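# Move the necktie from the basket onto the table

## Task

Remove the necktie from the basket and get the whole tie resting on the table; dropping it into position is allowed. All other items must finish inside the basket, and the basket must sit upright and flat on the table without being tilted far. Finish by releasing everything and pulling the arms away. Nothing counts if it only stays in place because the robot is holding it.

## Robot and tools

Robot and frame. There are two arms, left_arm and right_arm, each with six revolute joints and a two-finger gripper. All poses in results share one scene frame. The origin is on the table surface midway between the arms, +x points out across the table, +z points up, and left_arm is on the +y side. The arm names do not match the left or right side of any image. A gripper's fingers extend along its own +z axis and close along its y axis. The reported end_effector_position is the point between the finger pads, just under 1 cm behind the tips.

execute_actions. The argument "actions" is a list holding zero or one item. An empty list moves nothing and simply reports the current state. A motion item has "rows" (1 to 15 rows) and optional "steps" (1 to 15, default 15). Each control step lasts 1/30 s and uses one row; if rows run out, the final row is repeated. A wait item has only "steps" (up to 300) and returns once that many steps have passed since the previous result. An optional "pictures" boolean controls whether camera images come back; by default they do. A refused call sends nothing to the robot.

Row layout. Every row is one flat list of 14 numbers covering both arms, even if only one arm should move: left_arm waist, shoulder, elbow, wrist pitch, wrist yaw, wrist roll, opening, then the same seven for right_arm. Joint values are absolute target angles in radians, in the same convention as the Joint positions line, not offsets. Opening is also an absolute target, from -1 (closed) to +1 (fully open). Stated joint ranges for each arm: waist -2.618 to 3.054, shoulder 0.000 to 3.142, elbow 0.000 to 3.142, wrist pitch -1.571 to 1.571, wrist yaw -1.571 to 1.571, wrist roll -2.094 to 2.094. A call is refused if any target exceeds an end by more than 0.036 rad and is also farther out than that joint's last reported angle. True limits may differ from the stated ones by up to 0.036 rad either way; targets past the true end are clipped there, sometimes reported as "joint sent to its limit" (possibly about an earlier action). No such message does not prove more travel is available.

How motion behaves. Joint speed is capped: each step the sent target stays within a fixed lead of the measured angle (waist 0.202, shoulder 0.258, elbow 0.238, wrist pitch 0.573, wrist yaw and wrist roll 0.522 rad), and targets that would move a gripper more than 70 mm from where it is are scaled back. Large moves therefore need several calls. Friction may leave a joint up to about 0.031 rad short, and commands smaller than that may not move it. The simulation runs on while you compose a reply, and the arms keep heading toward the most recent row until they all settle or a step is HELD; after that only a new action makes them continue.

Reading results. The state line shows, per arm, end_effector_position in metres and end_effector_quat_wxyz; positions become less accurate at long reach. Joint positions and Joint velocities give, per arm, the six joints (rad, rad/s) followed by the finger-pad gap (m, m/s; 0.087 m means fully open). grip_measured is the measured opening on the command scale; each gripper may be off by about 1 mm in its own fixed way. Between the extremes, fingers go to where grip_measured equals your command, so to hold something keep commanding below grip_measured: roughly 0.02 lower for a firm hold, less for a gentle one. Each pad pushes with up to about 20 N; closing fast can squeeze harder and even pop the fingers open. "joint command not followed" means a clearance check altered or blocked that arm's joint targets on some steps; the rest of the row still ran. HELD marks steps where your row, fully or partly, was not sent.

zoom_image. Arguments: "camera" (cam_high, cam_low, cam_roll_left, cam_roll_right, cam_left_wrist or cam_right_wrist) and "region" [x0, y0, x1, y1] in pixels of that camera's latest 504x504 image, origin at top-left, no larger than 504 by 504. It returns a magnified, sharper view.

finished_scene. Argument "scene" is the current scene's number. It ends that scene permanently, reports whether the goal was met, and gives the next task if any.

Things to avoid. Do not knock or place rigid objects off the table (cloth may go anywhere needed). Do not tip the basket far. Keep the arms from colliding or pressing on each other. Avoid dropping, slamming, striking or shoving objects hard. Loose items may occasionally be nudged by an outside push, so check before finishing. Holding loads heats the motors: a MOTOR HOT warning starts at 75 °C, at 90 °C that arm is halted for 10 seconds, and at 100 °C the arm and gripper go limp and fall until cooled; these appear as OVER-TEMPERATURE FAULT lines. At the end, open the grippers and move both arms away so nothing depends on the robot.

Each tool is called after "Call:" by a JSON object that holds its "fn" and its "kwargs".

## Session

Call:
{"fn": "execute_actions", "kwargs": {"actions": []}}

Scene clock: 0.00 s of 5400.00 s.
left_arm: end_effector_position=(+0.3489, +0.2425, +0.3623) grip_measured=+1.000 end_effector_quat_wxyz=(+0.705, +0.040, +0.707, -0.041) | right_arm: end_effector_position=(+0.4113, -0.2757, +0.3571) grip_measured=+0.993 end_effector_quat_wxyz=(+0.703, -0.015, +0.711, +0.011)
Joint positions: left_arm=[-0.016  1.053  1.06  -0.009 -0.003 -0.001  0.087] | right_arm=[-0.011  1.057  1.049 -0.003 -0.009 -0.005  0.087]
Joint velocities: left_arm=[-0.002  0.012  0.017  0.007  0.037  0.007  0.   ] | right_arm=[-0.007 -0.007 -0.002  0.007  0.007  0.007  0.   ]
Motor temperatures (°C, as the motors report them): left_arm=[26 25 30 29 25 25] | right_arm=[24 28 29 26 27 25]

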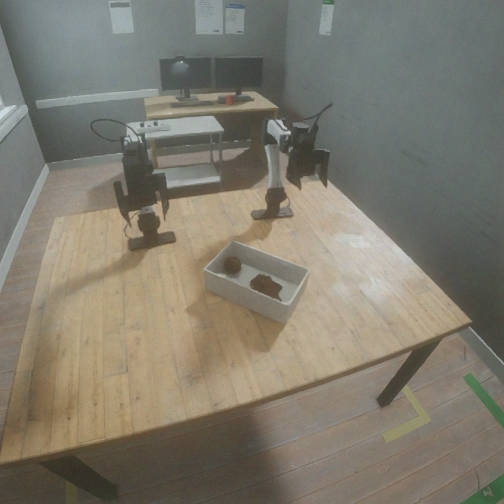

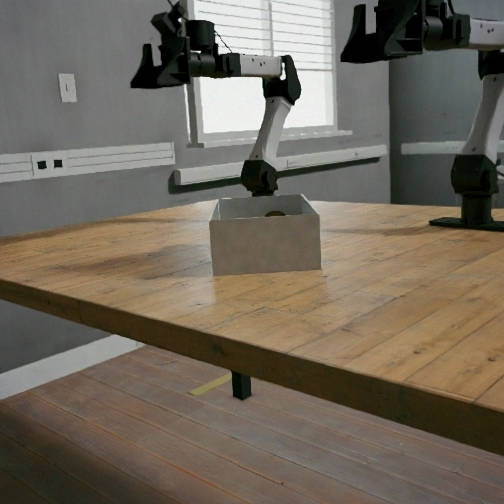

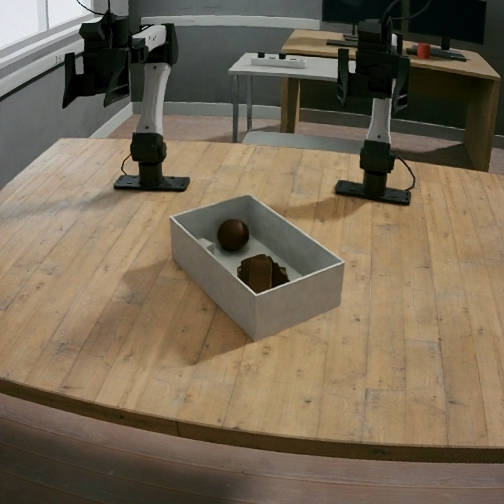

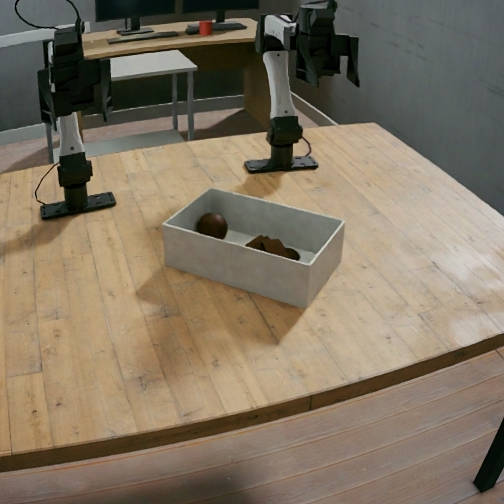

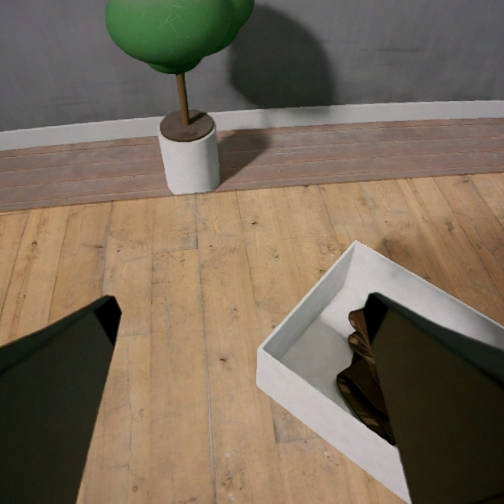

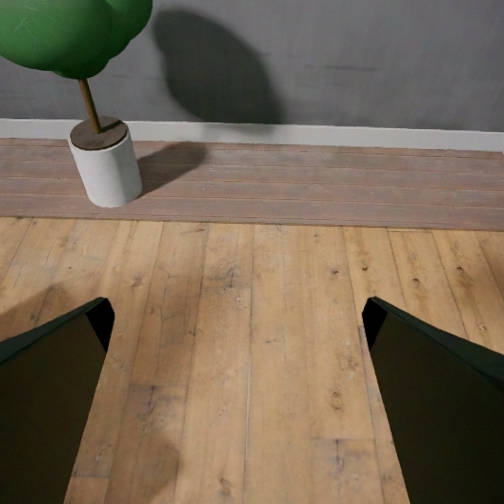

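Call:
{"fn": "execute_actions", "kwargs": {"actions": [{"rows": [[-0.016,1.053,1.06,0,0,0,1,0.55,1.9,2.2,-1.2,0,0,1]], "steps": 15}], "pictures": false}}

Call:
{"fn": "execute_actions", "kwargs": {"actions": [{"rows": [[-0.016,1.053,1.06,0,0,0,1,0.55,2.3,2.45,-1.14,0,0,1]], "steps": 15}], "pictures": false}}

Call:
{"fn": "execute_actions", "kwargs": {"actions": [{"steps": 25}]}}

Scene clock: 3.70 s of 5400.00 s.
left_arm: end_effector_position=(+0.3490, +0.2424, +0.3633) grip_measured=+1.000 end_effector_quat_wxyz=(+0.706, +0.040, +0.705, -0.042) | right_arm: end_effector_position=(+0.4112, -0.0277, +0.2146) grip_measured=+0.993 end_effector_quat_wxyz=(+0.295, -0.281, +0.909, +0.091)
Joint positions: left_arm=[-0.016  1.053  1.06  -0.005 -0.003 -0.001  0.087] | right_arm=[ 0.555  1.929  2.014 -1.028 -0.003 -0.005  0.087]
Joint velocities: left_arm=[ 0.002 -0.012 -0.012 -0.022  0.066 -0.007  0.   ] | right_arm=[ 0.261  1.155  1.883 -1.282 -0.051 -0.066  0.   ]
Motor temperatures (°C, as the motors report them): left_arm=[26 25 31 30 25 25] | right_arm=[24 28 29 27 27 25]
Steps of this call (steps 1 to 90: nothing new was sent; then 0.20 s passed at rest; steps 91 to 105: all 15 steps of this action). Readings (joint positions):
91: left_arm=[-0.016 1.053 1.060 -0.009 -0.003 -0.001] | right_arm=[0.007 1.075 1.081 -0.064 0.002 -0.005]
92: left_arm=[-0.016 1.053 1.060 -0.008 -0.003 -0.001] | right_arm=[0.048 1.119 1.143 -0.139 0.007 -0.005]
94: left_arm=[-0.016 1.053 1.060 -0.007 -0.003 -0.001] | right_arm=[0.143 1.231 1.273 -0.276 0.007 -0.005]
98: left_arm=[-0.016 1.053 1.060 -0.006 -0.003 -0.001] | right_arm=[0.327 1.472 1.513 -0.553 0.007 -0.005]
105: the state above

Scene clock: 4.20 s of 5400.00 s.
left_arm: end_effector_position=(+0.3490, +0.2424, +0.3634) grip_measured=+1.000 end_effector_quat_wxyz=(+0.707, +0.040, +0.705, -0.042) | right_arm: end_effector_position=(+0.4656, +0.0118, +0.1578) grip_measured=+0.993 end_effector_quat_wxyz=(+0.258, -0.287, +0.919, +0.081)
Joint positions: left_arm=[-0.016  1.053  1.06  -0.005 -0.003 -0.001  0.087] | right_arm=[ 0.559  2.322  2.429 -1.131 -0.004 -0.005  0.087]
Joint velocities: left_arm=[-0.007  0.002  0.007 -0.066  0.037 -0.007  0.   ] | right_arm=[ 0.012 -0.09   0.051  0.037  0.022 -0.051  0.   ]
Motor temperatures (°C, as the motors report them): left_arm=[26 25 31 30 25 25] | right_arm=[24 28 29 27 27 25]
Steps of this call (steps 1 to 15: all 15 steps of this action). Readings (joint positions):
1: left_arm=[-0.016 1.053 1.060 -0.005 -0.003 -0.001] | right_arm=[0.560 1.987 2.093 -1.071 -0.003 -0.005]
2: left_arm=[-0.016 1.053 1.060 -0.005 -0.003 -0.001] | right_arm=[0.561 2.052 2.191 -1.085 -0.004 -0.005]
4: left_arm=[-0.016 1.053 1.060 -0.005 -0.003 -0.001] | right_arm=[0.559 2.190 2.363 -1.082 -0.004 -0.005]
8: left_arm=[-0.016 1.053 1.060 -0.005 -0.003 -0.001] | right_arm=[0.559 2.312 2.420 -1.101 -0.004 -0.005]
15: the state above

Scene clock: 5.03 s of 5400.00 s.
left_arm: end_effector_position=(+0.3490, +0.2424, +0.3634) grip_measured=+1.000 end_effector_quat_wxyz=(+0.707, +0.040, +0.705, -0.042) | right_arm: end_effector_position=(+0.4659, +0.0120, +0.1634) grip_measured=+0.993 end_effector_quat_wxyz=(+0.264, -0.286, +0.917, +0.083)
Joint positions: left_arm=[-0.016  1.053  1.06  -0.005 -0.003 -0.001  0.087] | right_arm=[ 0.559  2.313  2.434 -1.131 -0.004 -0.005  0.087]
Joint velocities: left_arm=[-0.002 -0.002 -0.002 -0.007  0.037 -0.007  0.   ] | right_arm=[-0.012 -0.012 -0.002  0.007 -0.007 -0.037 -0.001]
Motor temperatures (°C, as the motors report them): left_arm=[26 25 31 30 25 25] | right_arm=[24 28 29 27 27 25]
Steps of this call (steps 1 to 15: the robot went on to your last target; steps 16 to 25: nothing new was sent). Readings (joint positions):
1: left_arm=[-0.016 1.053 1.060 -0.005 -0.003 -0.001] | right_arm=[0.559 2.319 2.431 -1.131 -0.004 -0.005]
2: left_arm=[-0.016 1.053 1.060 -0.005 -0.003 -0.001] | right_arm=[0.559 2.317 2.432 -1.131 -0.004 -0.005]
4: left_arm=[-0.016 1.053 1.060 -0.005 -0.003 -0.001] | right_arm=[0.559 2.314 2.434 -1.131 -0.004 -0.005]
8: left_arm=[-0.016 1.053 1.060 -0.005 -0.003 -0.001] | right_arm=[0.559 2.313 2.434 -1.131 -0.004 -0.005]
25: the state above
All arms were judged still, so your last target was given up. Only a new action makes them travel on or press farther. Fingers that are still opening or closing keep moving.

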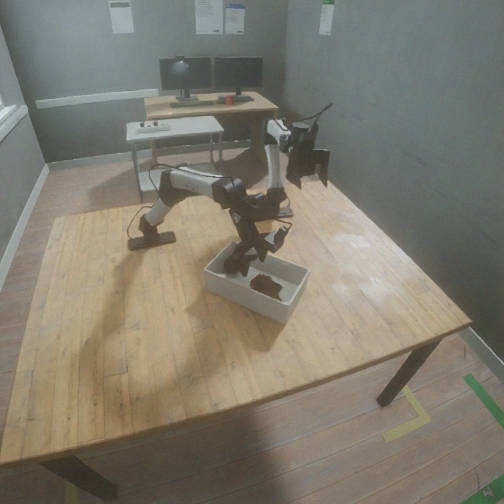

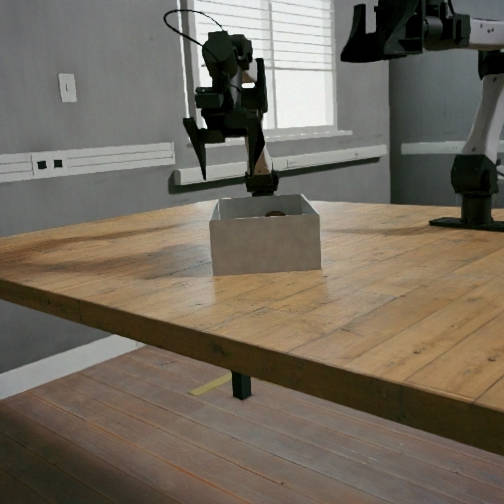

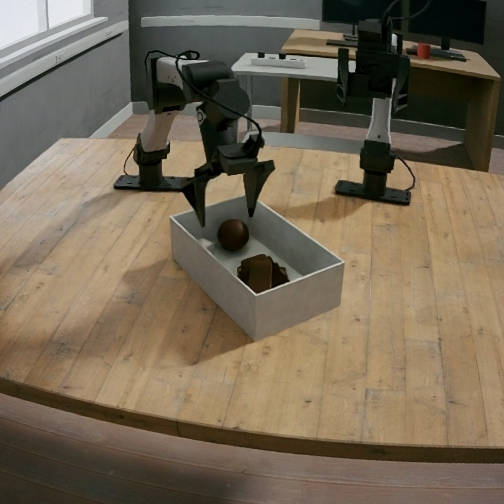

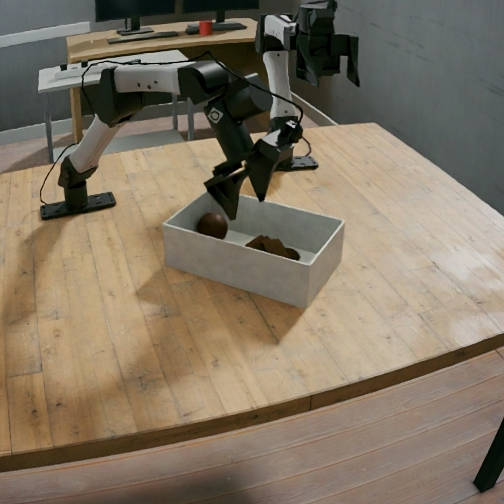

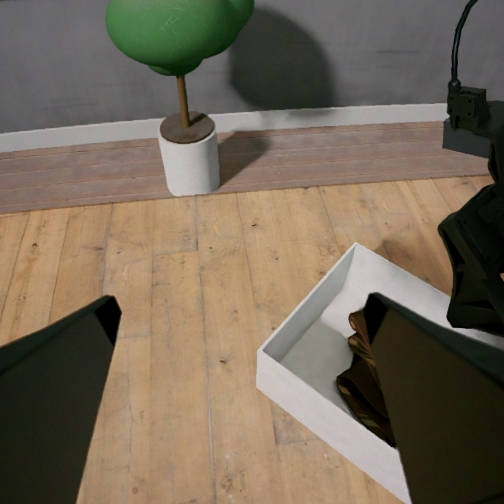

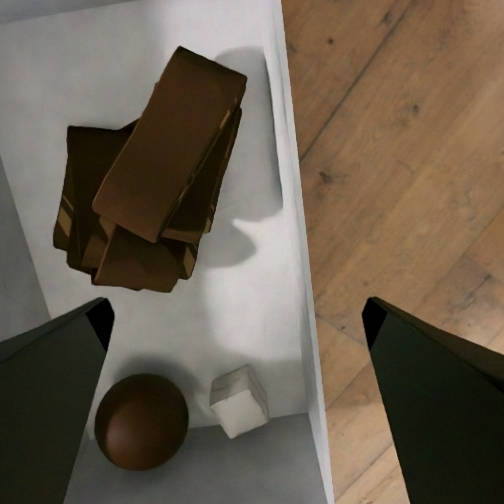

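Call:
{"fn": "execute_actions", "kwargs": {"actions": [{"rows": [[-0.016,1.053,1.06,0,0,0,1,0.66,2.53,2.483,-0.65,0,0,1]], "steps": 15}], "pictures": false}}

Call:
{"fn": "execute_actions", "kwargs": {"actions": [{"steps": 25}]}}

Scene clock: 13.83 s of 5400.00 s.
left_arm: end_effector_position=(+0.3490, +0.2424, +0.3634) grip_measured=+1.000 end_effector_quat_wxyz=(+0.707, +0.040, +0.705, -0.042) | right_arm: end_effector_position=(+0.5100, +0.1253, +0.0923) grip_measured=+0.993 end_effector_quat_wxyz=(+0.358, -0.323, +0.866, +0.132)
Joint positions: left_arm=[-0.016  1.053  1.06  -0.005 -0.003 -0.001  0.087] | right_arm=[ 0.668  2.557  2.473 -0.703 -0.001 -0.005  0.087]
Joint velocities: left_arm=[-0.002  0.007 -0.007  0.022 -0.007 -0.022  0.   ] | right_arm=[-0.046 -0.12   0.002  0.242 -0.022  0.051 -0.001]
Motor temperatures (°C, as the motors report them): left_arm=[26 25 33 32 25 25] | right_arm=[24 33 31 28 27 25]
Steps of this call (steps 1 to 90: nothing new was sent; then 5.30 s passed at rest; steps 91 to 105: all 15 steps of this action). Readings (joint positions):
91: left_arm=[-0.016 1.053 1.060 -0.005 -0.003 -0.001] | right_arm=[0.562 2.323 2.437 -1.110 -0.003 -0.005]
92: left_arm=[-0.016 1.053 1.060 -0.005 -0.003 -0.001] | right_arm=[0.567 2.341 2.449 -1.062 -0.001 -0.005]
94: left_arm=[-0.016 1.053 1.060 -0.005 -0.003 -0.001] | right_arm=[0.587 2.391 2.466 -0.958 -0.001 -0.005]
98: left_arm=[-0.016 1.053 1.060 -0.005 -0.003 -0.001] | right_arm=[0.641 2.506 2.473 -0.781 -0.001 -0.005]
105: the state above

Scene clock: 14.67 s of 5400.00 s.
left_arm: end_effector_position=(+0.3490, +0.2424, +0.3634) grip_measured=+1.000 end_effector_quat_wxyz=(+0.707, +0.040, +0.705, -0.042) | right_arm: end_effector_position=(+0.5160, +0.1302, +0.1064) grip_measured=+0.993 end_effector_quat_wxyz=(+0.380, -0.319, +0.857, +0.140)
Joint positions: left_arm=[-0.016  1.053  1.06  -0.005 -0.003 -0.001  0.087] | right_arm=[ 0.668  2.543  2.473 -0.666 -0.001 -0.005  0.087]
Joint velocities: left_arm=[ 0.002  0.002  0.017 -0.066 -0.037 -0.081  0.   ] | right_arm=[-0.027 -0.012 -0.007 -0.007 -0.007  0.007 -0.001]
Motor temperatures (°C, as the motors report them): left_arm=[26 25 33 32 25 25] | right_arm=[24 34 31 28 27 25]
Steps of this call (steps 1 to 25: the robot went on to your last target). Readings (joint positions):
1: left_arm=[-0.016 1.053 1.060 -0.005 -0.003 -0.001] | right_arm=[0.668 2.553 2.473 -0.695 -0.001 -0.005]
2: left_arm=[-0.016 1.053 1.060 -0.005 -0.003 -0.001] | right_arm=[0.668 2.550 2.473 -0.688 -0.001 -0.005]
4: left_arm=[-0.016 1.053 1.060 -0.005 -0.003 -0.001] | right_arm=[0.668 2.545 2.473 -0.678 -0.001 -0.005]
8: left_arm=[-0.016 1.053 1.060 -0.005 -0.003 -0.001] | right_arm=[0.668 2.543 2.473 -0.667 -0.001 -0.005]
25: the state above

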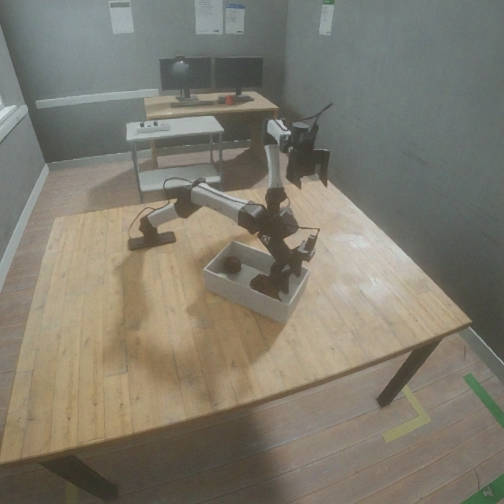

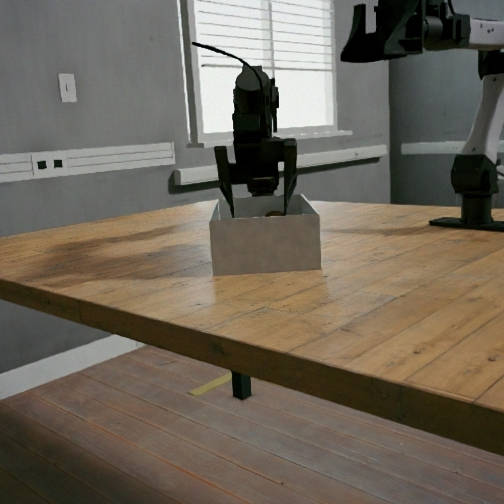

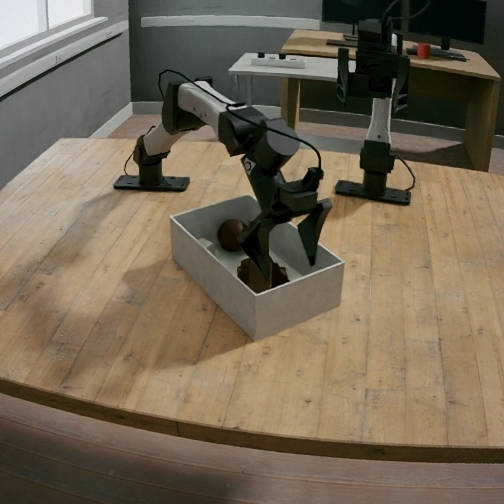

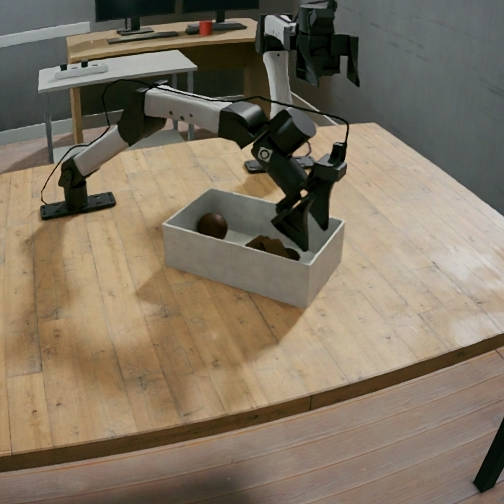

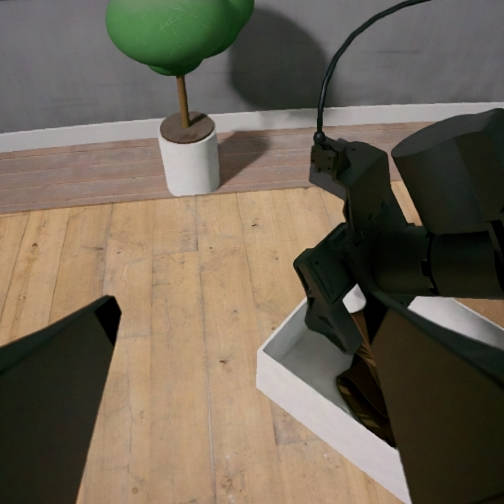

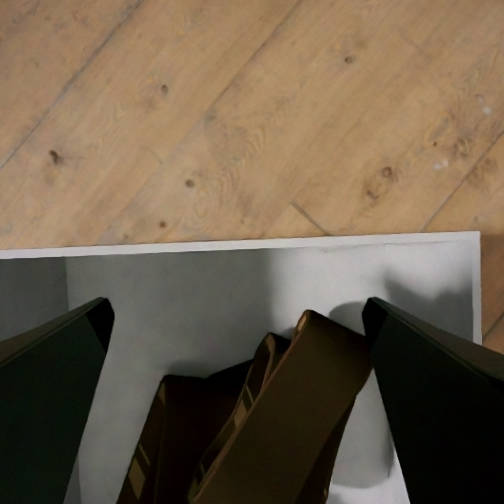

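Call:
{"fn": "execute_actions", "kwargs": {"actions": [{"rows": [[-0.016,1.053,1.06,0,0,0,1,0.64,2.56,2.644,-1.084,0,0,1]], "steps": 15}], "pictures": false}}

Call:
{"fn": "execute_actions", "kwargs": {"actions": [{"steps": 20}]}}

Scene clock: 17.37 s of 5400.00 s.
left_arm: end_effector_position=(+0.3490, +0.2424, +0.3634) grip_measured=+1.000 end_effector_quat_wxyz=(+0.707, +0.040, +0.705, -0.042) | right_arm: end_effector_position=(+0.4775, +0.0821, +0.1047) grip_measured=+0.993 end_effector_quat_wxyz=(+0.271, -0.325, +0.901, +0.097)
Joint positions: left_arm=[-0.016  1.053  1.06  -0.005 -0.003 -0.001  0.087] | right_arm=[ 0.648  2.56   2.632 -1.06  -0.001 -0.005  0.087]
Joint velocities: left_arm=[ 0.002 -0.017 -0.002  0.066  0.066 -0.037  0.   ] | right_arm=[ 0.027 -0.007 -0.002 -0.154 -0.007 -0.022 -0.   ]
Motor temperatures (°C, as the motors report them): left_arm=[26 25 33 32 25 25] | right_arm=[24 35 31 29 27 25]
Steps of this call (steps 1 to 15: the robot went on to your last target; steps 16 to 66: nothing new was sent; steps 67 to 81: all 15 steps of this action). Readings (joint positions):
67: left_arm=[-0.016 1.053 1.060 -0.005 -0.003 -0.001] | right_arm=[0.667 2.552 2.509 -0.724 -0.001 -0.005]
68: left_arm=[-0.016 1.053 1.060 -0.005 -0.003 -0.001] | right_arm=[0.665 2.563 2.555 -0.800 -0.001 -0.005]
70: left_arm=[-0.016 1.053 1.060 -0.005 -0.003 -0.001] | right_arm=[0.660 2.566 2.604 -0.901 -0.001 -0.005]
74: left_arm=[-0.016 1.053 1.060 -0.005 -0.003 -0.001] | right_arm=[0.649 2.560 2.632 -0.997 -0.001 -0.005]
81: the state above

Scene clock: 18.03 s of 5400.00 s.
left_arm: end_effector_position=(+0.3490, +0.2424, +0.3634) grip_measured=+1.000 end_effector_quat_wxyz=(+0.707, +0.040, +0.705, -0.042) | right_arm: end_effector_position=(+0.4751, +0.0801, +0.1034) grip_measured=+0.993 end_effector_quat_wxyz=(+0.265, -0.326, +0.903, +0.095)
Joint positions: left_arm=[-0.016  1.053  1.06  -0.005 -0.003 -0.001  0.087] | right_arm=[ 0.648  2.56   2.632 -1.073 -0.001 -0.005  0.087]
Joint velocities: left_arm=[-0.012 -0.002 -0.012  0.051  0.022  0.007  0.   ] | right_arm=[-0.012 -0.007 -0.007 -0.037 -0.095  0.051  0.001]
Motor temperatures (°C, as the motors report them): left_arm=[26 25 33 32 25 25] | right_arm=[24 36 31 29 27 25]
Steps of this call (steps 1 to 20: the robot went on to your last target). Readings (joint positions):
1: left_arm=[-0.016 1.053 1.060 -0.005 -0.003 -0.001] | right_arm=[0.648 2.560 2.632 -1.063 -0.001 -0.005]
2: left_arm=[-0.016 1.053 1.060 -0.005 -0.003 -0.001] | right_arm=[0.648 2.560 2.632 -1.066 -0.001 -0.005]
4: left_arm=[-0.016 1.053 1.060 -0.005 -0.003 -0.001] | right_arm=[0.648 2.560 2.632 -1.068 -0.001 -0.005]
8: left_arm=[-0.016 1.053 1.060 -0.005 -0.003 -0.001] | right_arm=[0.648 2.560 2.632 -1.071 -0.001 -0.005]
20: the state above

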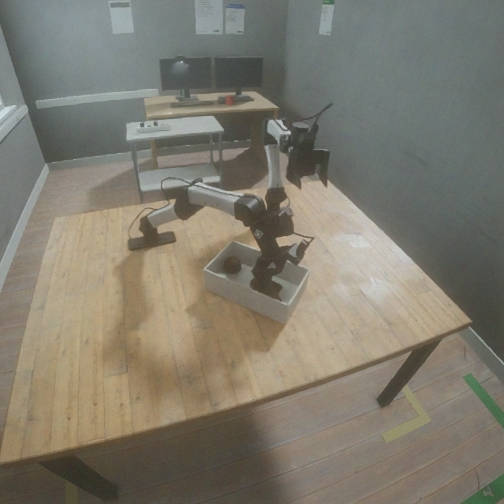

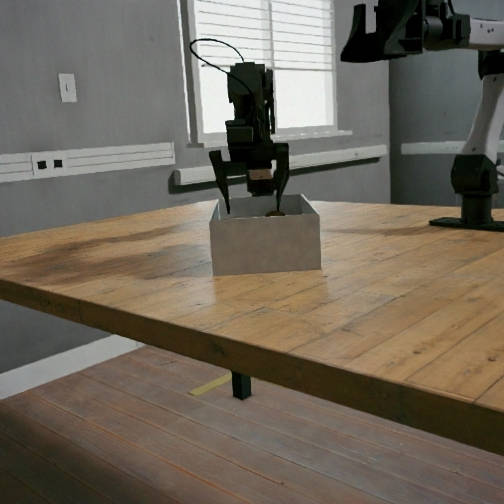

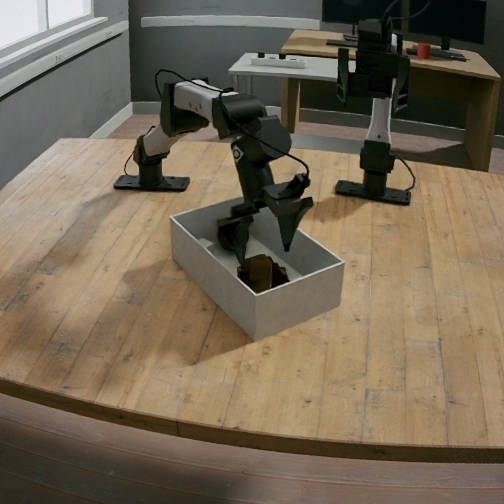

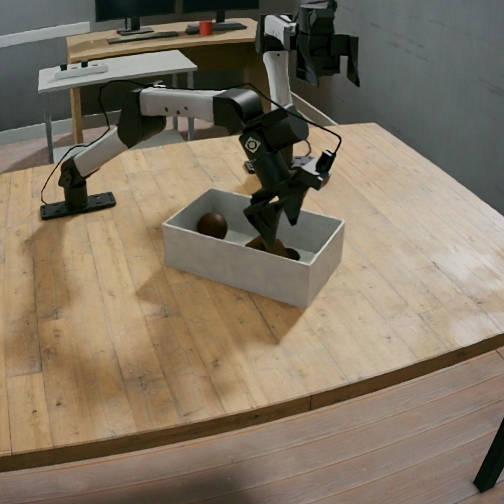

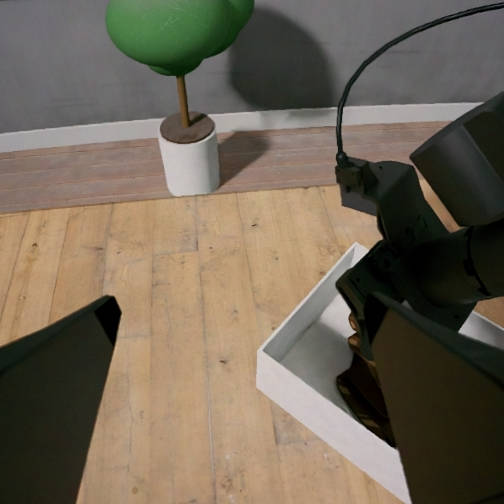

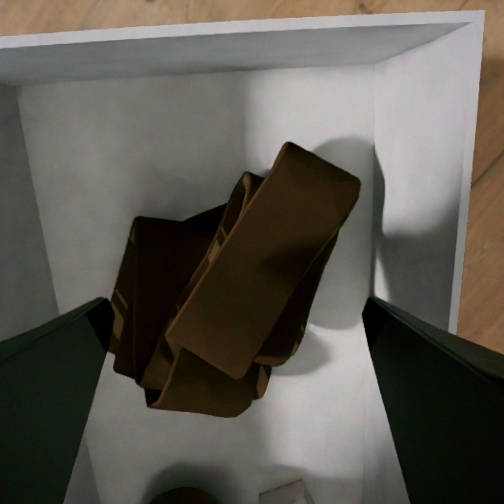

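Call:
{"fn": "execute_actions", "kwargs": {"actions": [{"rows": [[-0.016,1.053,1.06,0,0,0,1,0.66,2.72,2.638,-0.917,0,0,1]], "steps": 15}], "pictures": false}}

Call:
{"fn": "execute_actions", "kwargs": {"actions": [{"steps": 15}]}}

Scene clock: 20.77 s of 5400.00 s.
left_arm: end_effector_position=(+0.3490, +0.2424, +0.3634) grip_measured=+1.000 end_effector_quat_wxyz=(+0.707, +0.040, +0.705, -0.042) | right_arm: end_effector_position=(+0.4977, +0.0962, +0.0259) grip_measured=+0.993 end_effector_quat_wxyz=(+0.262, -0.326, +0.904, +0.087)
Joint positions: left_arm=[-0.016  1.053  1.06  -0.005 -0.003 -0.001  0.087] | right_arm=[ 0.648  2.726  2.642 -0.928  0.01  -0.008  0.087]
Joint velocities: left_arm=[ 0.007 -0.007 -0.022  0.007  0.051 -0.022  0.   ] | right_arm=[ 0.002 -0.017 -0.002 -0.037  0.007  0.007 -0.   ]
Motor temperatures (°C, as the motors report them): left_arm=[26 25 33 33 25 25] | right_arm=[24 37 31 29 27 25]
Steps of this call (steps 1 to 15: the robot went on to your last target; steps 16 to 67: nothing new was sent; steps 68 to 82: all 15 steps of this action). Readings (joint positions):
68: left_arm=[-0.016 1.053 1.060 -0.005 -0.003 -0.001] | right_arm=[0.648 2.571 2.636 -1.062 -0.001 -0.005]
69: left_arm=[-0.016 1.053 1.060 -0.005 -0.003 -0.001] | right_arm=[0.648 2.589 2.645 -1.030 -0.001 -0.005]
71: left_arm=[-0.016 1.053 1.060 -0.005 -0.003 -0.001] | right_arm=[0.648 2.638 2.648 -0.977 -0.001 -0.005]
75: left_arm=[-0.016 1.053 1.060 -0.005 -0.003 -0.001] | right_arm=[0.648 2.727 2.643 -0.948 0.001 -0.005]
82: the state above

Scene clock: 21.27 s of 5400.00 s.
left_arm: end_effector_position=(+0.3490, +0.2424, +0.3634) grip_measured=+1.000 end_effector_quat_wxyz=(+0.707, +0.040, +0.705, -0.042) | right_arm: end_effector_position=(+0.4977, +0.0963, +0.0260) grip_measured=+0.993 end_effector_quat_wxyz=(+0.262, -0.326, +0.904, +0.088)
Joint positions: left_arm=[-0.016  1.053  1.06  -0.005 -0.003 -0.001  0.087] | right_arm=[ 0.648  2.726  2.642 -0.927  0.01  -0.008  0.087]
Joint velocities: left_arm=[-0.017 -0.002  0.022 -0.081 -0.037  0.051  0.   ] | right_arm=[-0.012 -0.012 -0.007 -0.022  0.007 -0.051 -0.   ]
Motor temperatures (°C, as the motors report them): left_arm=[26 25 33 33 25 25] | right_arm=[24 37 31 29 27 25]
Steps of this call (steps 1 to 15: the robot went on to your last target). Readings (joint positions):
1: left_arm=[-0.016 1.053 1.060 -0.005 -0.003 -0.001] | right_arm=[0.648 2.726 2.642 -0.928 0.010 -0.008]
2: left_arm=[-0.016 1.053 1.060 -0.005 -0.003 -0.001] | right_arm=[0.648 2.726 2.642 -0.928 0.010 -0.008]
4: left_arm=[-0.016 1.053 1.060 -0.005 -0.003 -0.001] | right_arm=[0.648 2.726 2.642 -0.927 0.010 -0.008]
8: left_arm=[-0.016 1.053 1.060 -0.005 -0.003 -0.001] | right_arm=[0.648 2.726 2.642 -0.927 0.010 -0.008]
15: the state above
All arms were judged still, so your last target was given up. Only a new action makes them travel on or press farther. Fingers that are still opening or closing keep moving.

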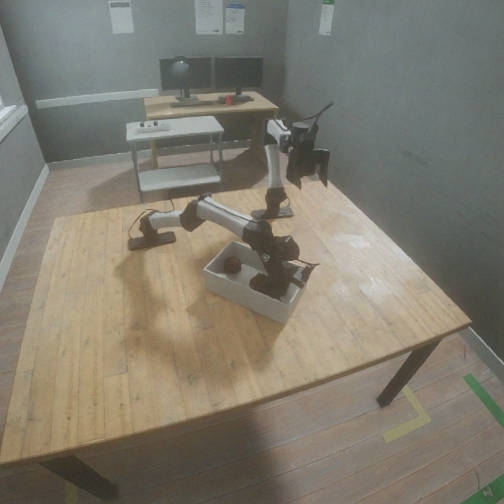

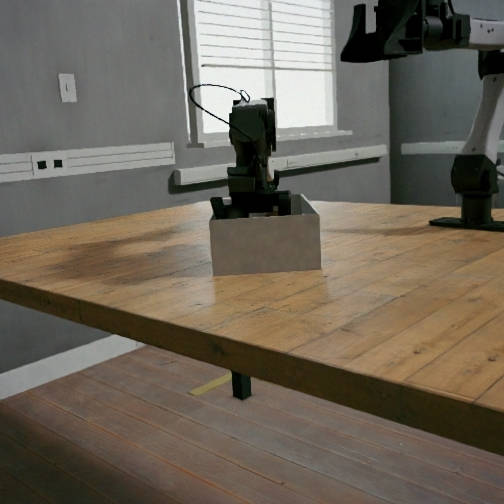

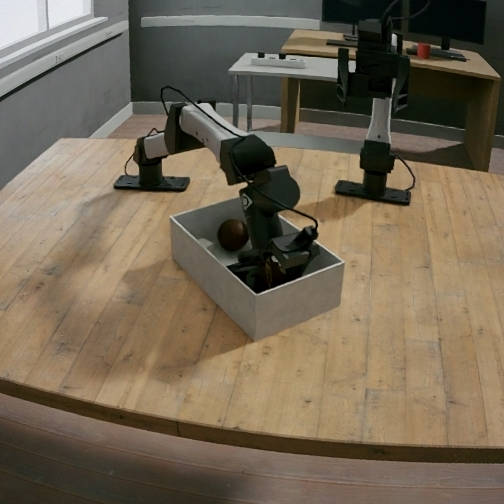

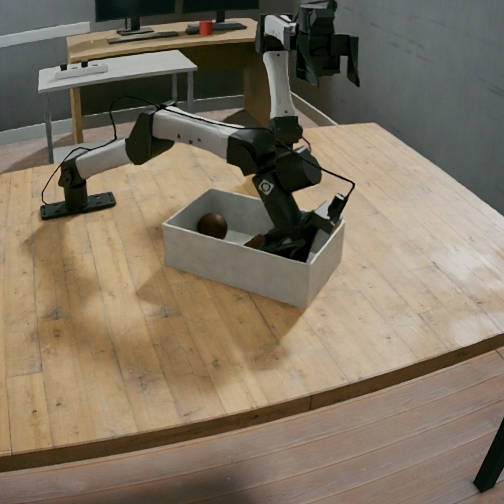

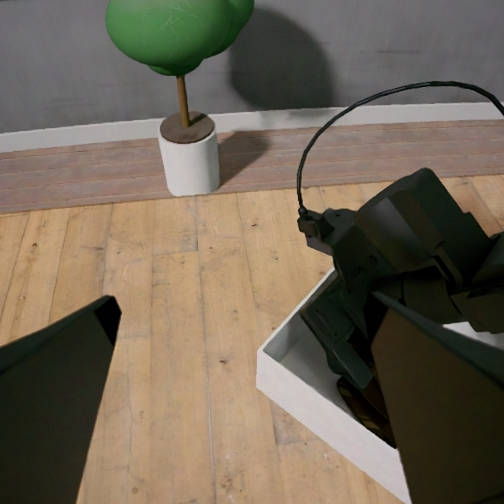

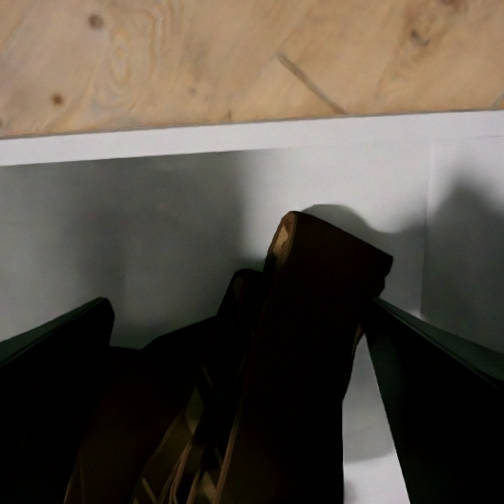

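Pile is between the fingers. Close.

Call:
{"fn": "execute_actions", "kwargs": {"actions": [{"rows": [[-0.016,1.053,1.06,0,0,0,1,0.65,2.73,2.638,-0.917,0,0,-1]], "steps": 15}], "pictures": false}}

Call:
{"fn": "execute_actions", "kwargs": {"actions": [{"rows": [[-0.016,1.053,1.06,0,0,0,1,0.65,2.4,2.6,-1.2,0,0,-1]], "steps": 15}], "pictures": false}}

Call:
{"fn": "execute_actions", "kwargs": {"actions": [{"rows": [[-0.016,1.053,1.06,0,0,0,1,0.65,1.9,2.5,-1.4,0,0,-1]], "steps": 15}], "pictures": false}}

Call:
{"fn": "execute_actions", "kwargs": {"actions": [{"steps": 20}]}}

Scene clock: 24.37 s of 5400.00 s.
left_arm: end_effector_position=(+0.3490, +0.2424, +0.3634) grip_measured=+1.000 end_effector_quat_wxyz=(+0.707, +0.040, +0.705, -0.042) | right_arm: end_effector_position=(+0.4992, +0.0978, +0.0273) grip_measured=-0.861 end_effector_quat_wxyz=(+0.266, -0.326, +0.903, +0.090)
Joint positions: left_arm=[-0.016  1.053  1.06  -0.005 -0.003 -0.001  0.087] | right_arm=[ 0.648  2.725  2.642 -0.918  0.009 -0.007  0.006]
Joint velocities: left_arm=[-0.002  0.002  0.007  0.007 -0.022 -0.007  0.   ] | right_arm=[ 0.007  0.012 -0.002 -0.007  0.007  0.037 -0.001]
Motor temperatures (°C, as the motors report them): left_arm=[26 25 34 33 25 25] | right_arm=[24 39 32 29 27 25]
Steps of this call (steps 1 to 78: nothing new was sent; steps 79 to 93: all 15 steps of this action). Readings (joint positions):
79: left_arm=[-0.016 1.053 1.060 -0.005 -0.003 -0.001] | right_arm=[0.648 2.726 2.642 -0.927 0.010 -0.008]
80: left_arm=[-0.016 1.053 1.060 -0.005 -0.003 -0.001] | right_arm=[0.648 2.726 2.642 -0.927 0.010 -0.008]
82: left_arm=[-0.016 1.053 1.060 -0.005 -0.003 -0.001] | right_arm=[0.648 2.726 2.642 -0.922 0.009 -0.007]
86: left_arm=[-0.016 1.053 1.060 -0.005 -0.003 -0.001] | right_arm=[0.648 2.725 2.642 -0.918 0.009 -0.007]
93: the state above

Scene clock: 24.87 s of 5400.00 s.
left_arm: end_effector_position=(+0.3490, +0.2424, +0.3634) grip_measured=+1.000 end_effector_quat_wxyz=(+0.707, +0.040, +0.705, -0.042) | right_arm: end_effector_position=(+0.4547, +0.0612, +0.1976) grip_measured=-0.861 end_effector_quat_wxyz=(+0.312, -0.320, +0.888, +0.106)
Joint positions: left_arm=[-0.016  1.053  1.06  -0.005 -0.003 -0.001  0.087] | right_arm=[ 0.648  2.359  2.611 -1.15   0.009 -0.007  0.006]
Joint velocities: left_arm=[-0.007  0.012 -0.002 -0.022  0.095 -0.051  0.   ] | right_arm=[-0.007  0.071 -0.007 -0.183  0.022  0.037 -0.001]
Motor temperatures (°C, as the motors report them): left_arm=[26 25 34 33 25 25] | right_arm=[24 39 32 29 27 25]
Steps of this call (steps 1 to 15: all 15 steps of this action). Readings (joint positions):
1: left_arm=[-0.016 1.053 1.060 -0.005 -0.003 -0.001] | right_arm=[0.648 2.712 2.636 -0.931 0.009 -0.007]
2: left_arm=[-0.016 1.053 1.060 -0.005 -0.003 -0.001] | right_arm=[0.648 2.690 2.620 -0.965 0.009 -0.007]
4: left_arm=[-0.016 1.053 1.060 -0.005 -0.003 -0.001] | right_arm=[0.648 2.634 2.603 -1.025 0.009 -0.007]
8: left_arm=[-0.016 1.053 1.060 -0.005 -0.003 -0.001] | right_arm=[0.648 2.490 2.602 -1.106 0.009 -0.007]
15: the state above

Scene clock: 25.37 s of 5400.00 s.
left_arm: end_effector_position=(+0.3490, +0.2424, +0.3634) grip_measured=+1.000 end_effector_quat_wxyz=(+0.707, +0.040, +0.705, -0.042) | right_arm: end_effector_position=(+0.3493, -0.0255, +0.3708) grip_measured=-0.861 end_effector_quat_wxyz=(+0.398, -0.307, +0.853, +0.137)
Joint positions: left_arm=[-0.016  1.053  1.06  -0.005 -0.003 -0.001  0.087] | right_arm=[ 0.648  1.858  2.513 -1.358  0.009 -0.007  0.006]
Joint velocities: left_arm=[ 0.002 -0.002 -0.007  0.007 -0.007 -0.081  0.   ] | right_arm=[-0.012 -0.305  0.076 -0.066 -0.007  0.037  0.001]
Motor temperatures (°C, as the motors report them): left_arm=[26 25 34 33 25 25] | right_arm=[24 39 32 29 27 25]
Steps of this call (steps 1 to 15: all 15 steps of this action). Readings (joint positions):
1: left_arm=[-0.016 1.053 1.060 -0.005 -0.003 -0.001] | right_arm=[0.648 2.346 2.593 -1.161 0.009 -0.007]
2: left_arm=[-0.016 1.053 1.060 -0.005 -0.003 -0.001] | right_arm=[0.648 2.321 2.560 -1.193 0.009 -0.007]
4: left_arm=[-0.016 1.053 1.060 -0.005 -0.003 -0.001] | right_arm=[0.648 2.262 2.521 -1.252 0.009 -0.007]
8: left_arm=[-0.016 1.053 1.060 -0.005 -0.003 -0.001] | right_arm=[0.648 2.110 2.507 -1.311 0.009 -0.007]
15: the state above

Scene clock: 26.03 s of 5400.00 s.
left_arm: end_effector_position=(+0.3490, +0.2424, +0.3634) grip_measured=+1.000 end_effector_quat_wxyz=(+0.707, +0.040, +0.705, -0.042) | right_arm: end_effector_position=(+0.3519, -0.0232, +0.3484) grip_measured=-0.861 end_effector_quat_wxyz=(+0.365, -0.313, +0.868, +0.125)
Joint positions: left_arm=[-0.016  1.053  1.06  -0.005 -0.003 -0.001  0.087] | right_arm=[ 0.648  1.901  2.515 -1.393  0.008 -0.007  0.006]
Joint velocities: left_arm=[-0.007 -0.002 -0.012 -0.022 -0.066  0.007  0.   ] | right_arm=[-0.007 -0.012 -0.007 -0.022  0.051  0.007  0.001]
Motor temperatures (°C, as the motors report them): left_arm=[26 25 34 33 25 25] | right_arm=[24 39 32 29 27 25]
Steps of this call (steps 1 to 20: the robot went on to your last target). Readings (joint positions):
1: left_arm=[-0.016 1.053 1.060 -0.005 -0.003 -0.001] | right_arm=[0.648 1.851 2.515 -1.360 0.009 -0.007]
2: left_arm=[-0.016 1.053 1.060 -0.005 -0.003 -0.001] | right_arm=[0.648 1.851 2.515 -1.362 0.009 -0.007]
4: left_arm=[-0.016 1.053 1.060 -0.005 -0.003 -0.001] | right_arm=[0.648 1.864 2.515 -1.372 0.009 -0.007]
8: left_arm=[-0.016 1.053 1.060 -0.005 -0.003 -0.001] | right_arm=[0.648 1.895 2.515 -1.386 0.008 -0.007]
20: the state above

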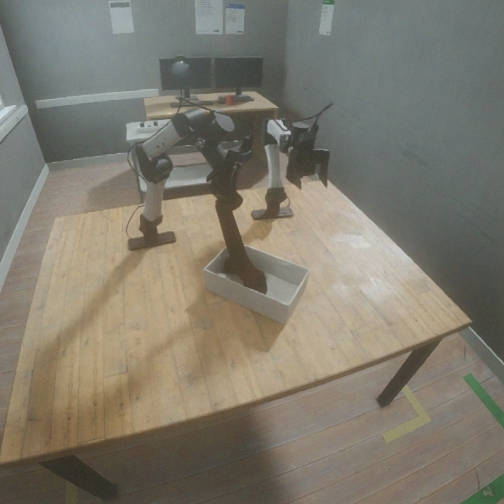

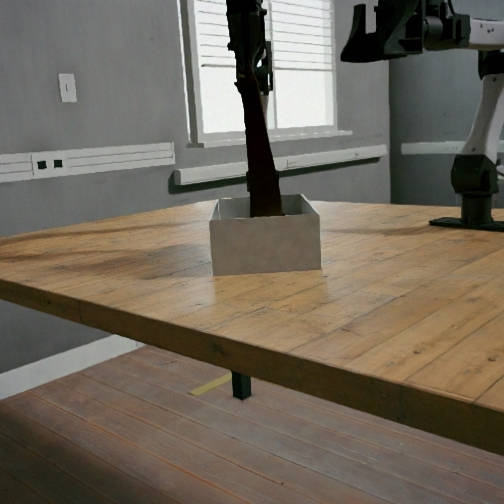

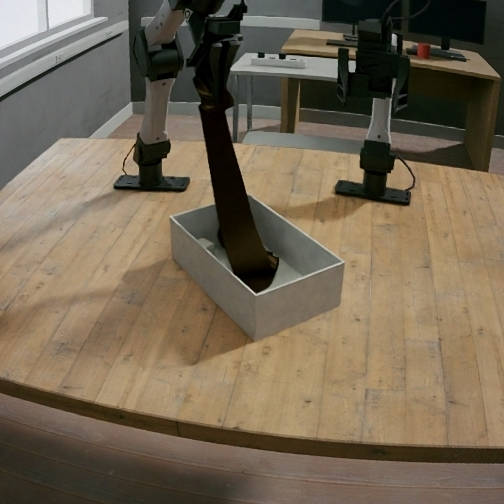

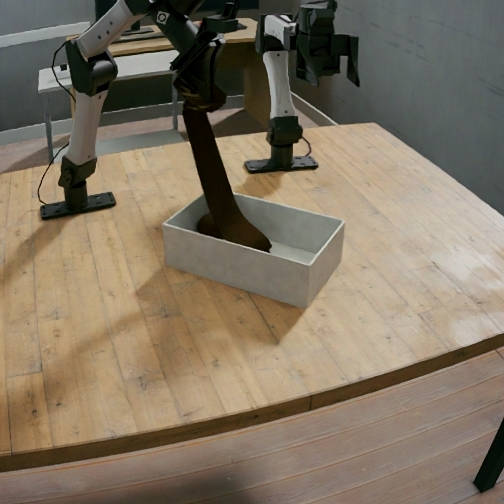

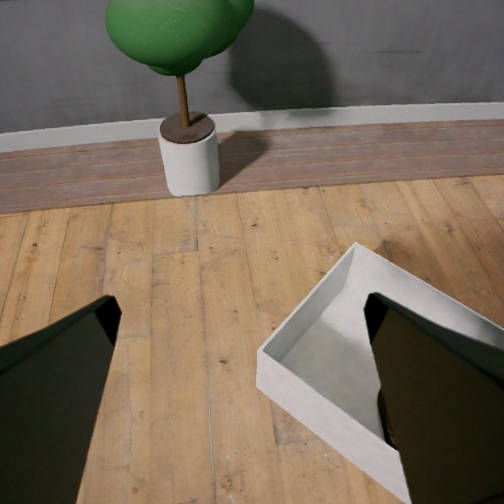

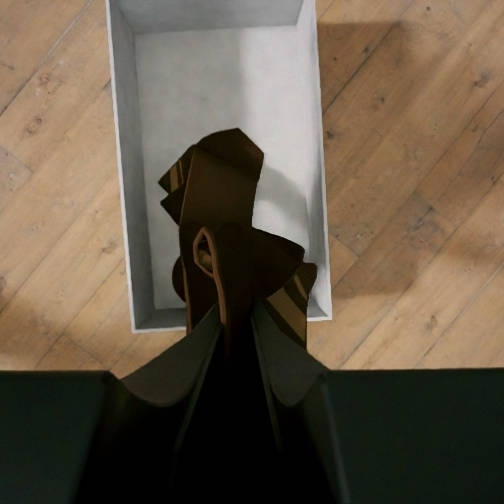

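Call:
{"fn": "execute_actions", "kwargs": {"actions": [{"rows": [[-0.016,1.053,1.06,0,0,0,1,0.15,1.85,2.5,-1.4,0,0,-1]], "steps": 15}], "pictures": false}}

Call:
{"fn": "execute_actions", "kwargs": {"actions": [{"rows": [[-0.016,1.053,1.06,0,0,0,1,-0.4,1.9,2.5,-1.4,0,0,-1]], "steps": 15}], "pictures": false}}

Call:
{"fn": "execute_actions", "kwargs": {"actions": [{"steps": 30}]}}

Scene clock: 29.20 s of 5400.00 s.
left_arm: end_effector_position=(+0.3490, +0.2424, +0.3634) grip_measured=+1.000 end_effector_quat_wxyz=(+0.707, +0.040, +0.705, -0.042) | right_arm: end_effector_position=(+0.4325, -0.2175, +0.3599) grip_measured=-0.861 end_effector_quat_wxyz=(+0.397, -0.082, +0.914, +0.030)
Joint positions: left_arm=[-0.016  1.053  1.06  -0.005 -0.003 -0.001  0.087] | right_arm=[ 0.137  1.869  2.511 -1.393  0.01  -0.005  0.006]
Joint velocities: left_arm=[-0.007 -0.002 -0.012  0.007 -0.037  0.051  0.   ] | right_arm=[ 0.081 -0.056 -0.007 -0.066 -0.037 -0.022  0.   ]
Motor temperatures (°C, as the motors report them): left_arm=[26 25 34 33 25 25] | right_arm=[24 39 32 29 27 25]
Steps of this call (steps 1 to 15: the robot went on to your last target; steps 16 to 80: nothing new was sent; steps 81 to 95: all 15 steps of this action). Readings (joint positions):
81: left_arm=[-0.016 1.053 1.060 -0.005 -0.003 -0.001] | right_arm=[0.629 1.898 2.514 -1.393 -0.003 -0.007]
82: left_arm=[-0.016 1.053 1.060 -0.005 -0.003 -0.001] | right_arm=[0.591 1.895 2.512 -1.393 -0.013 -0.007]
84: left_arm=[-0.016 1.053 1.060 -0.005 -0.003 -0.001] | right_arm=[0.471 1.889 2.511 -1.393 -0.014 -0.007]
88: left_arm=[-0.016 1.053 1.060 -0.005 -0.003 -0.001] | right_arm=[0.209 1.884 2.511 -1.393 -0.006 -0.007]
95: the state above

Scene clock: 29.70 s of 5400.00 s.
left_arm: end_effector_position=(+0.3490, +0.2424, +0.3634) grip_measured=+1.000 end_effector_quat_wxyz=(+0.707, +0.040, +0.705, -0.042) | right_arm: end_effector_position=(+0.4182, -0.4440, +0.3431) grip_measured=-0.861 end_effector_quat_wxyz=(+0.371, +0.172, +0.910, -0.076)
Joint positions: left_arm=[-0.016  1.053  1.06  -0.005 -0.003 -0.001  0.087] | right_arm=[-0.415  1.911  2.511 -1.395  0.009 -0.005  0.006]
Joint velocities: left_arm=[ 0.002 -0.007 -0.007 -0.037 -0.007  0.007  0.   ] | right_arm=[ 0.1    0.012  0.002  0.007 -0.081  0.007  0.   ]
Motor temperatures (°C, as the motors report them): left_arm=[26 25 34 33 25 25] | right_arm=[24 39 32 29 27 25]
Steps of this call (steps 1 to 15: all 15 steps of this action). Readings (joint positions):
1: left_arm=[-0.016 1.053 1.060 -0.005 -0.003 -0.001] | right_arm=[0.120 1.869 2.511 -1.393 -0.003 -0.005]
2: left_arm=[-0.016 1.053 1.060 -0.005 -0.003 -0.001] | right_arm=[0.080 1.869 2.511 -1.393 -0.013 -0.005]
4: left_arm=[-0.016 1.053 1.060 -0.005 -0.003 -0.001] | right_arm=[-0.039 1.878 2.511 -1.393 -0.014 -0.005]
8: left_arm=[-0.016 1.053 1.060 -0.005 -0.003 -0.001] | right_arm=[-0.298 1.904 2.511 -1.393 -0.011 -0.005]
15: the state above

Scene clock: 30.70 s of 5400.00 s.
left_arm: end_effector_position=(+0.3490, +0.2424, +0.3634) grip_measured=+1.000 end_effector_quat_wxyz=(+0.707, +0.040, +0.705, -0.042) | right_arm: end_effector_position=(+0.4190, -0.4415, +0.3430) grip_measured=-0.861 end_effector_quat_wxyz=(+0.371, +0.169, +0.910, -0.073)
Joint positions: left_arm=[-0.016  1.053  1.06  -0.005 -0.003 -0.001  0.087] | right_arm=[-0.409  1.911  2.511 -1.396  0.007 -0.005  0.006]
Joint velocities: left_arm=[ 0.007 -0.012  0.012 -0.007  0.007 -0.11   0.   ] | right_arm=[-0.002  0.002 -0.002 -0.022  0.007 -0.022  0.001]
Motor temperatures (°C, as the motors report them): left_arm=[26 25 34 33 25 25] | right_arm=[24 39 32 29 27 25]
Steps of this call (steps 1 to 15: the robot went on to your last target; steps 16 to 30: nothing new was sent). Readings (joint positions):
1: left_arm=[-0.016 1.053 1.060 -0.005 -0.003 -0.001] | right_arm=[-0.412 1.911 2.511 -1.396 0.008 -0.005]
2: left_arm=[-0.016 1.053 1.060 -0.005 -0.003 -0.001] | right_arm=[-0.410 1.911 2.511 -1.396 0.008 -0.005]
4: left_arm=[-0.016 1.053 1.060 -0.005 -0.003 -0.001] | right_arm=[-0.409 1.911 2.511 -1.396 0.007 -0.005]
8: left_arm=[-0.016 1.053 1.060 -0.005 -0.003 -0.001] | right_arm=[-0.409 1.911 2.511 -1.396 0.007 -0.005]
30: the state above
All arms were judged still, so your last target was given up. Only a new action makes them travel on or press farther. Fingers that are still opening or closing keep moving.

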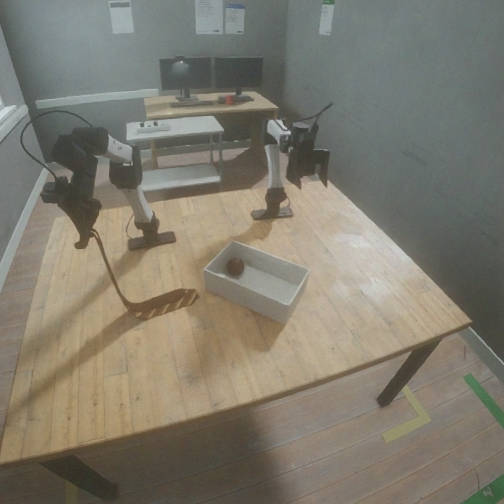

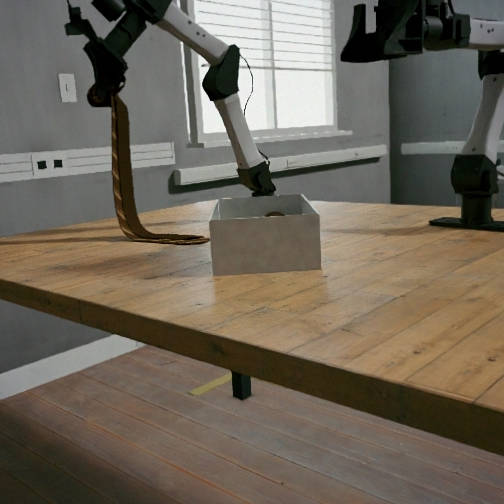

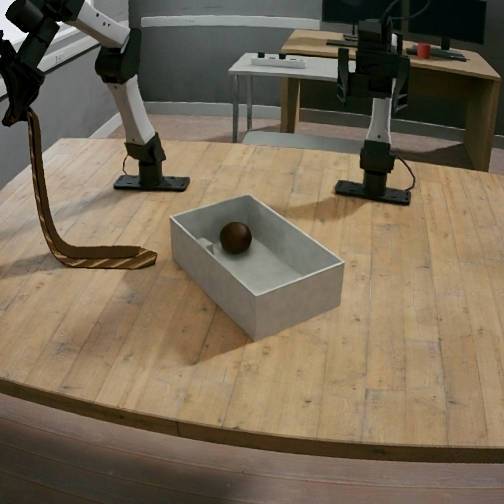

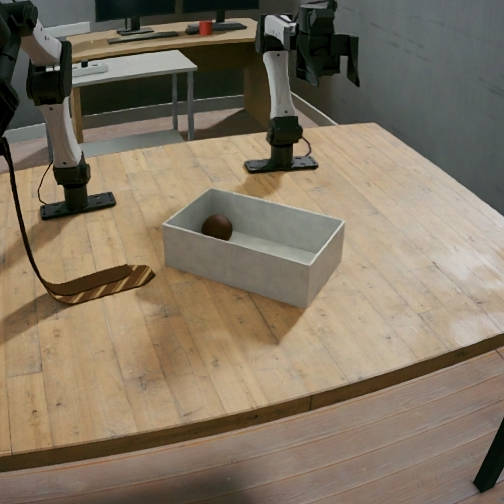

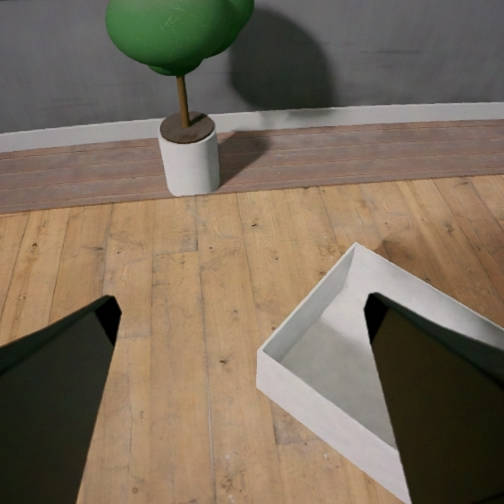

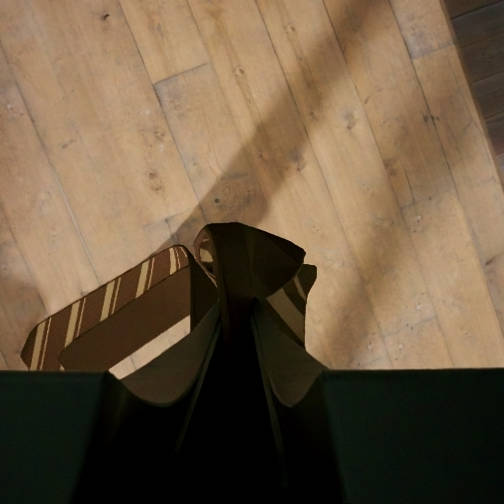

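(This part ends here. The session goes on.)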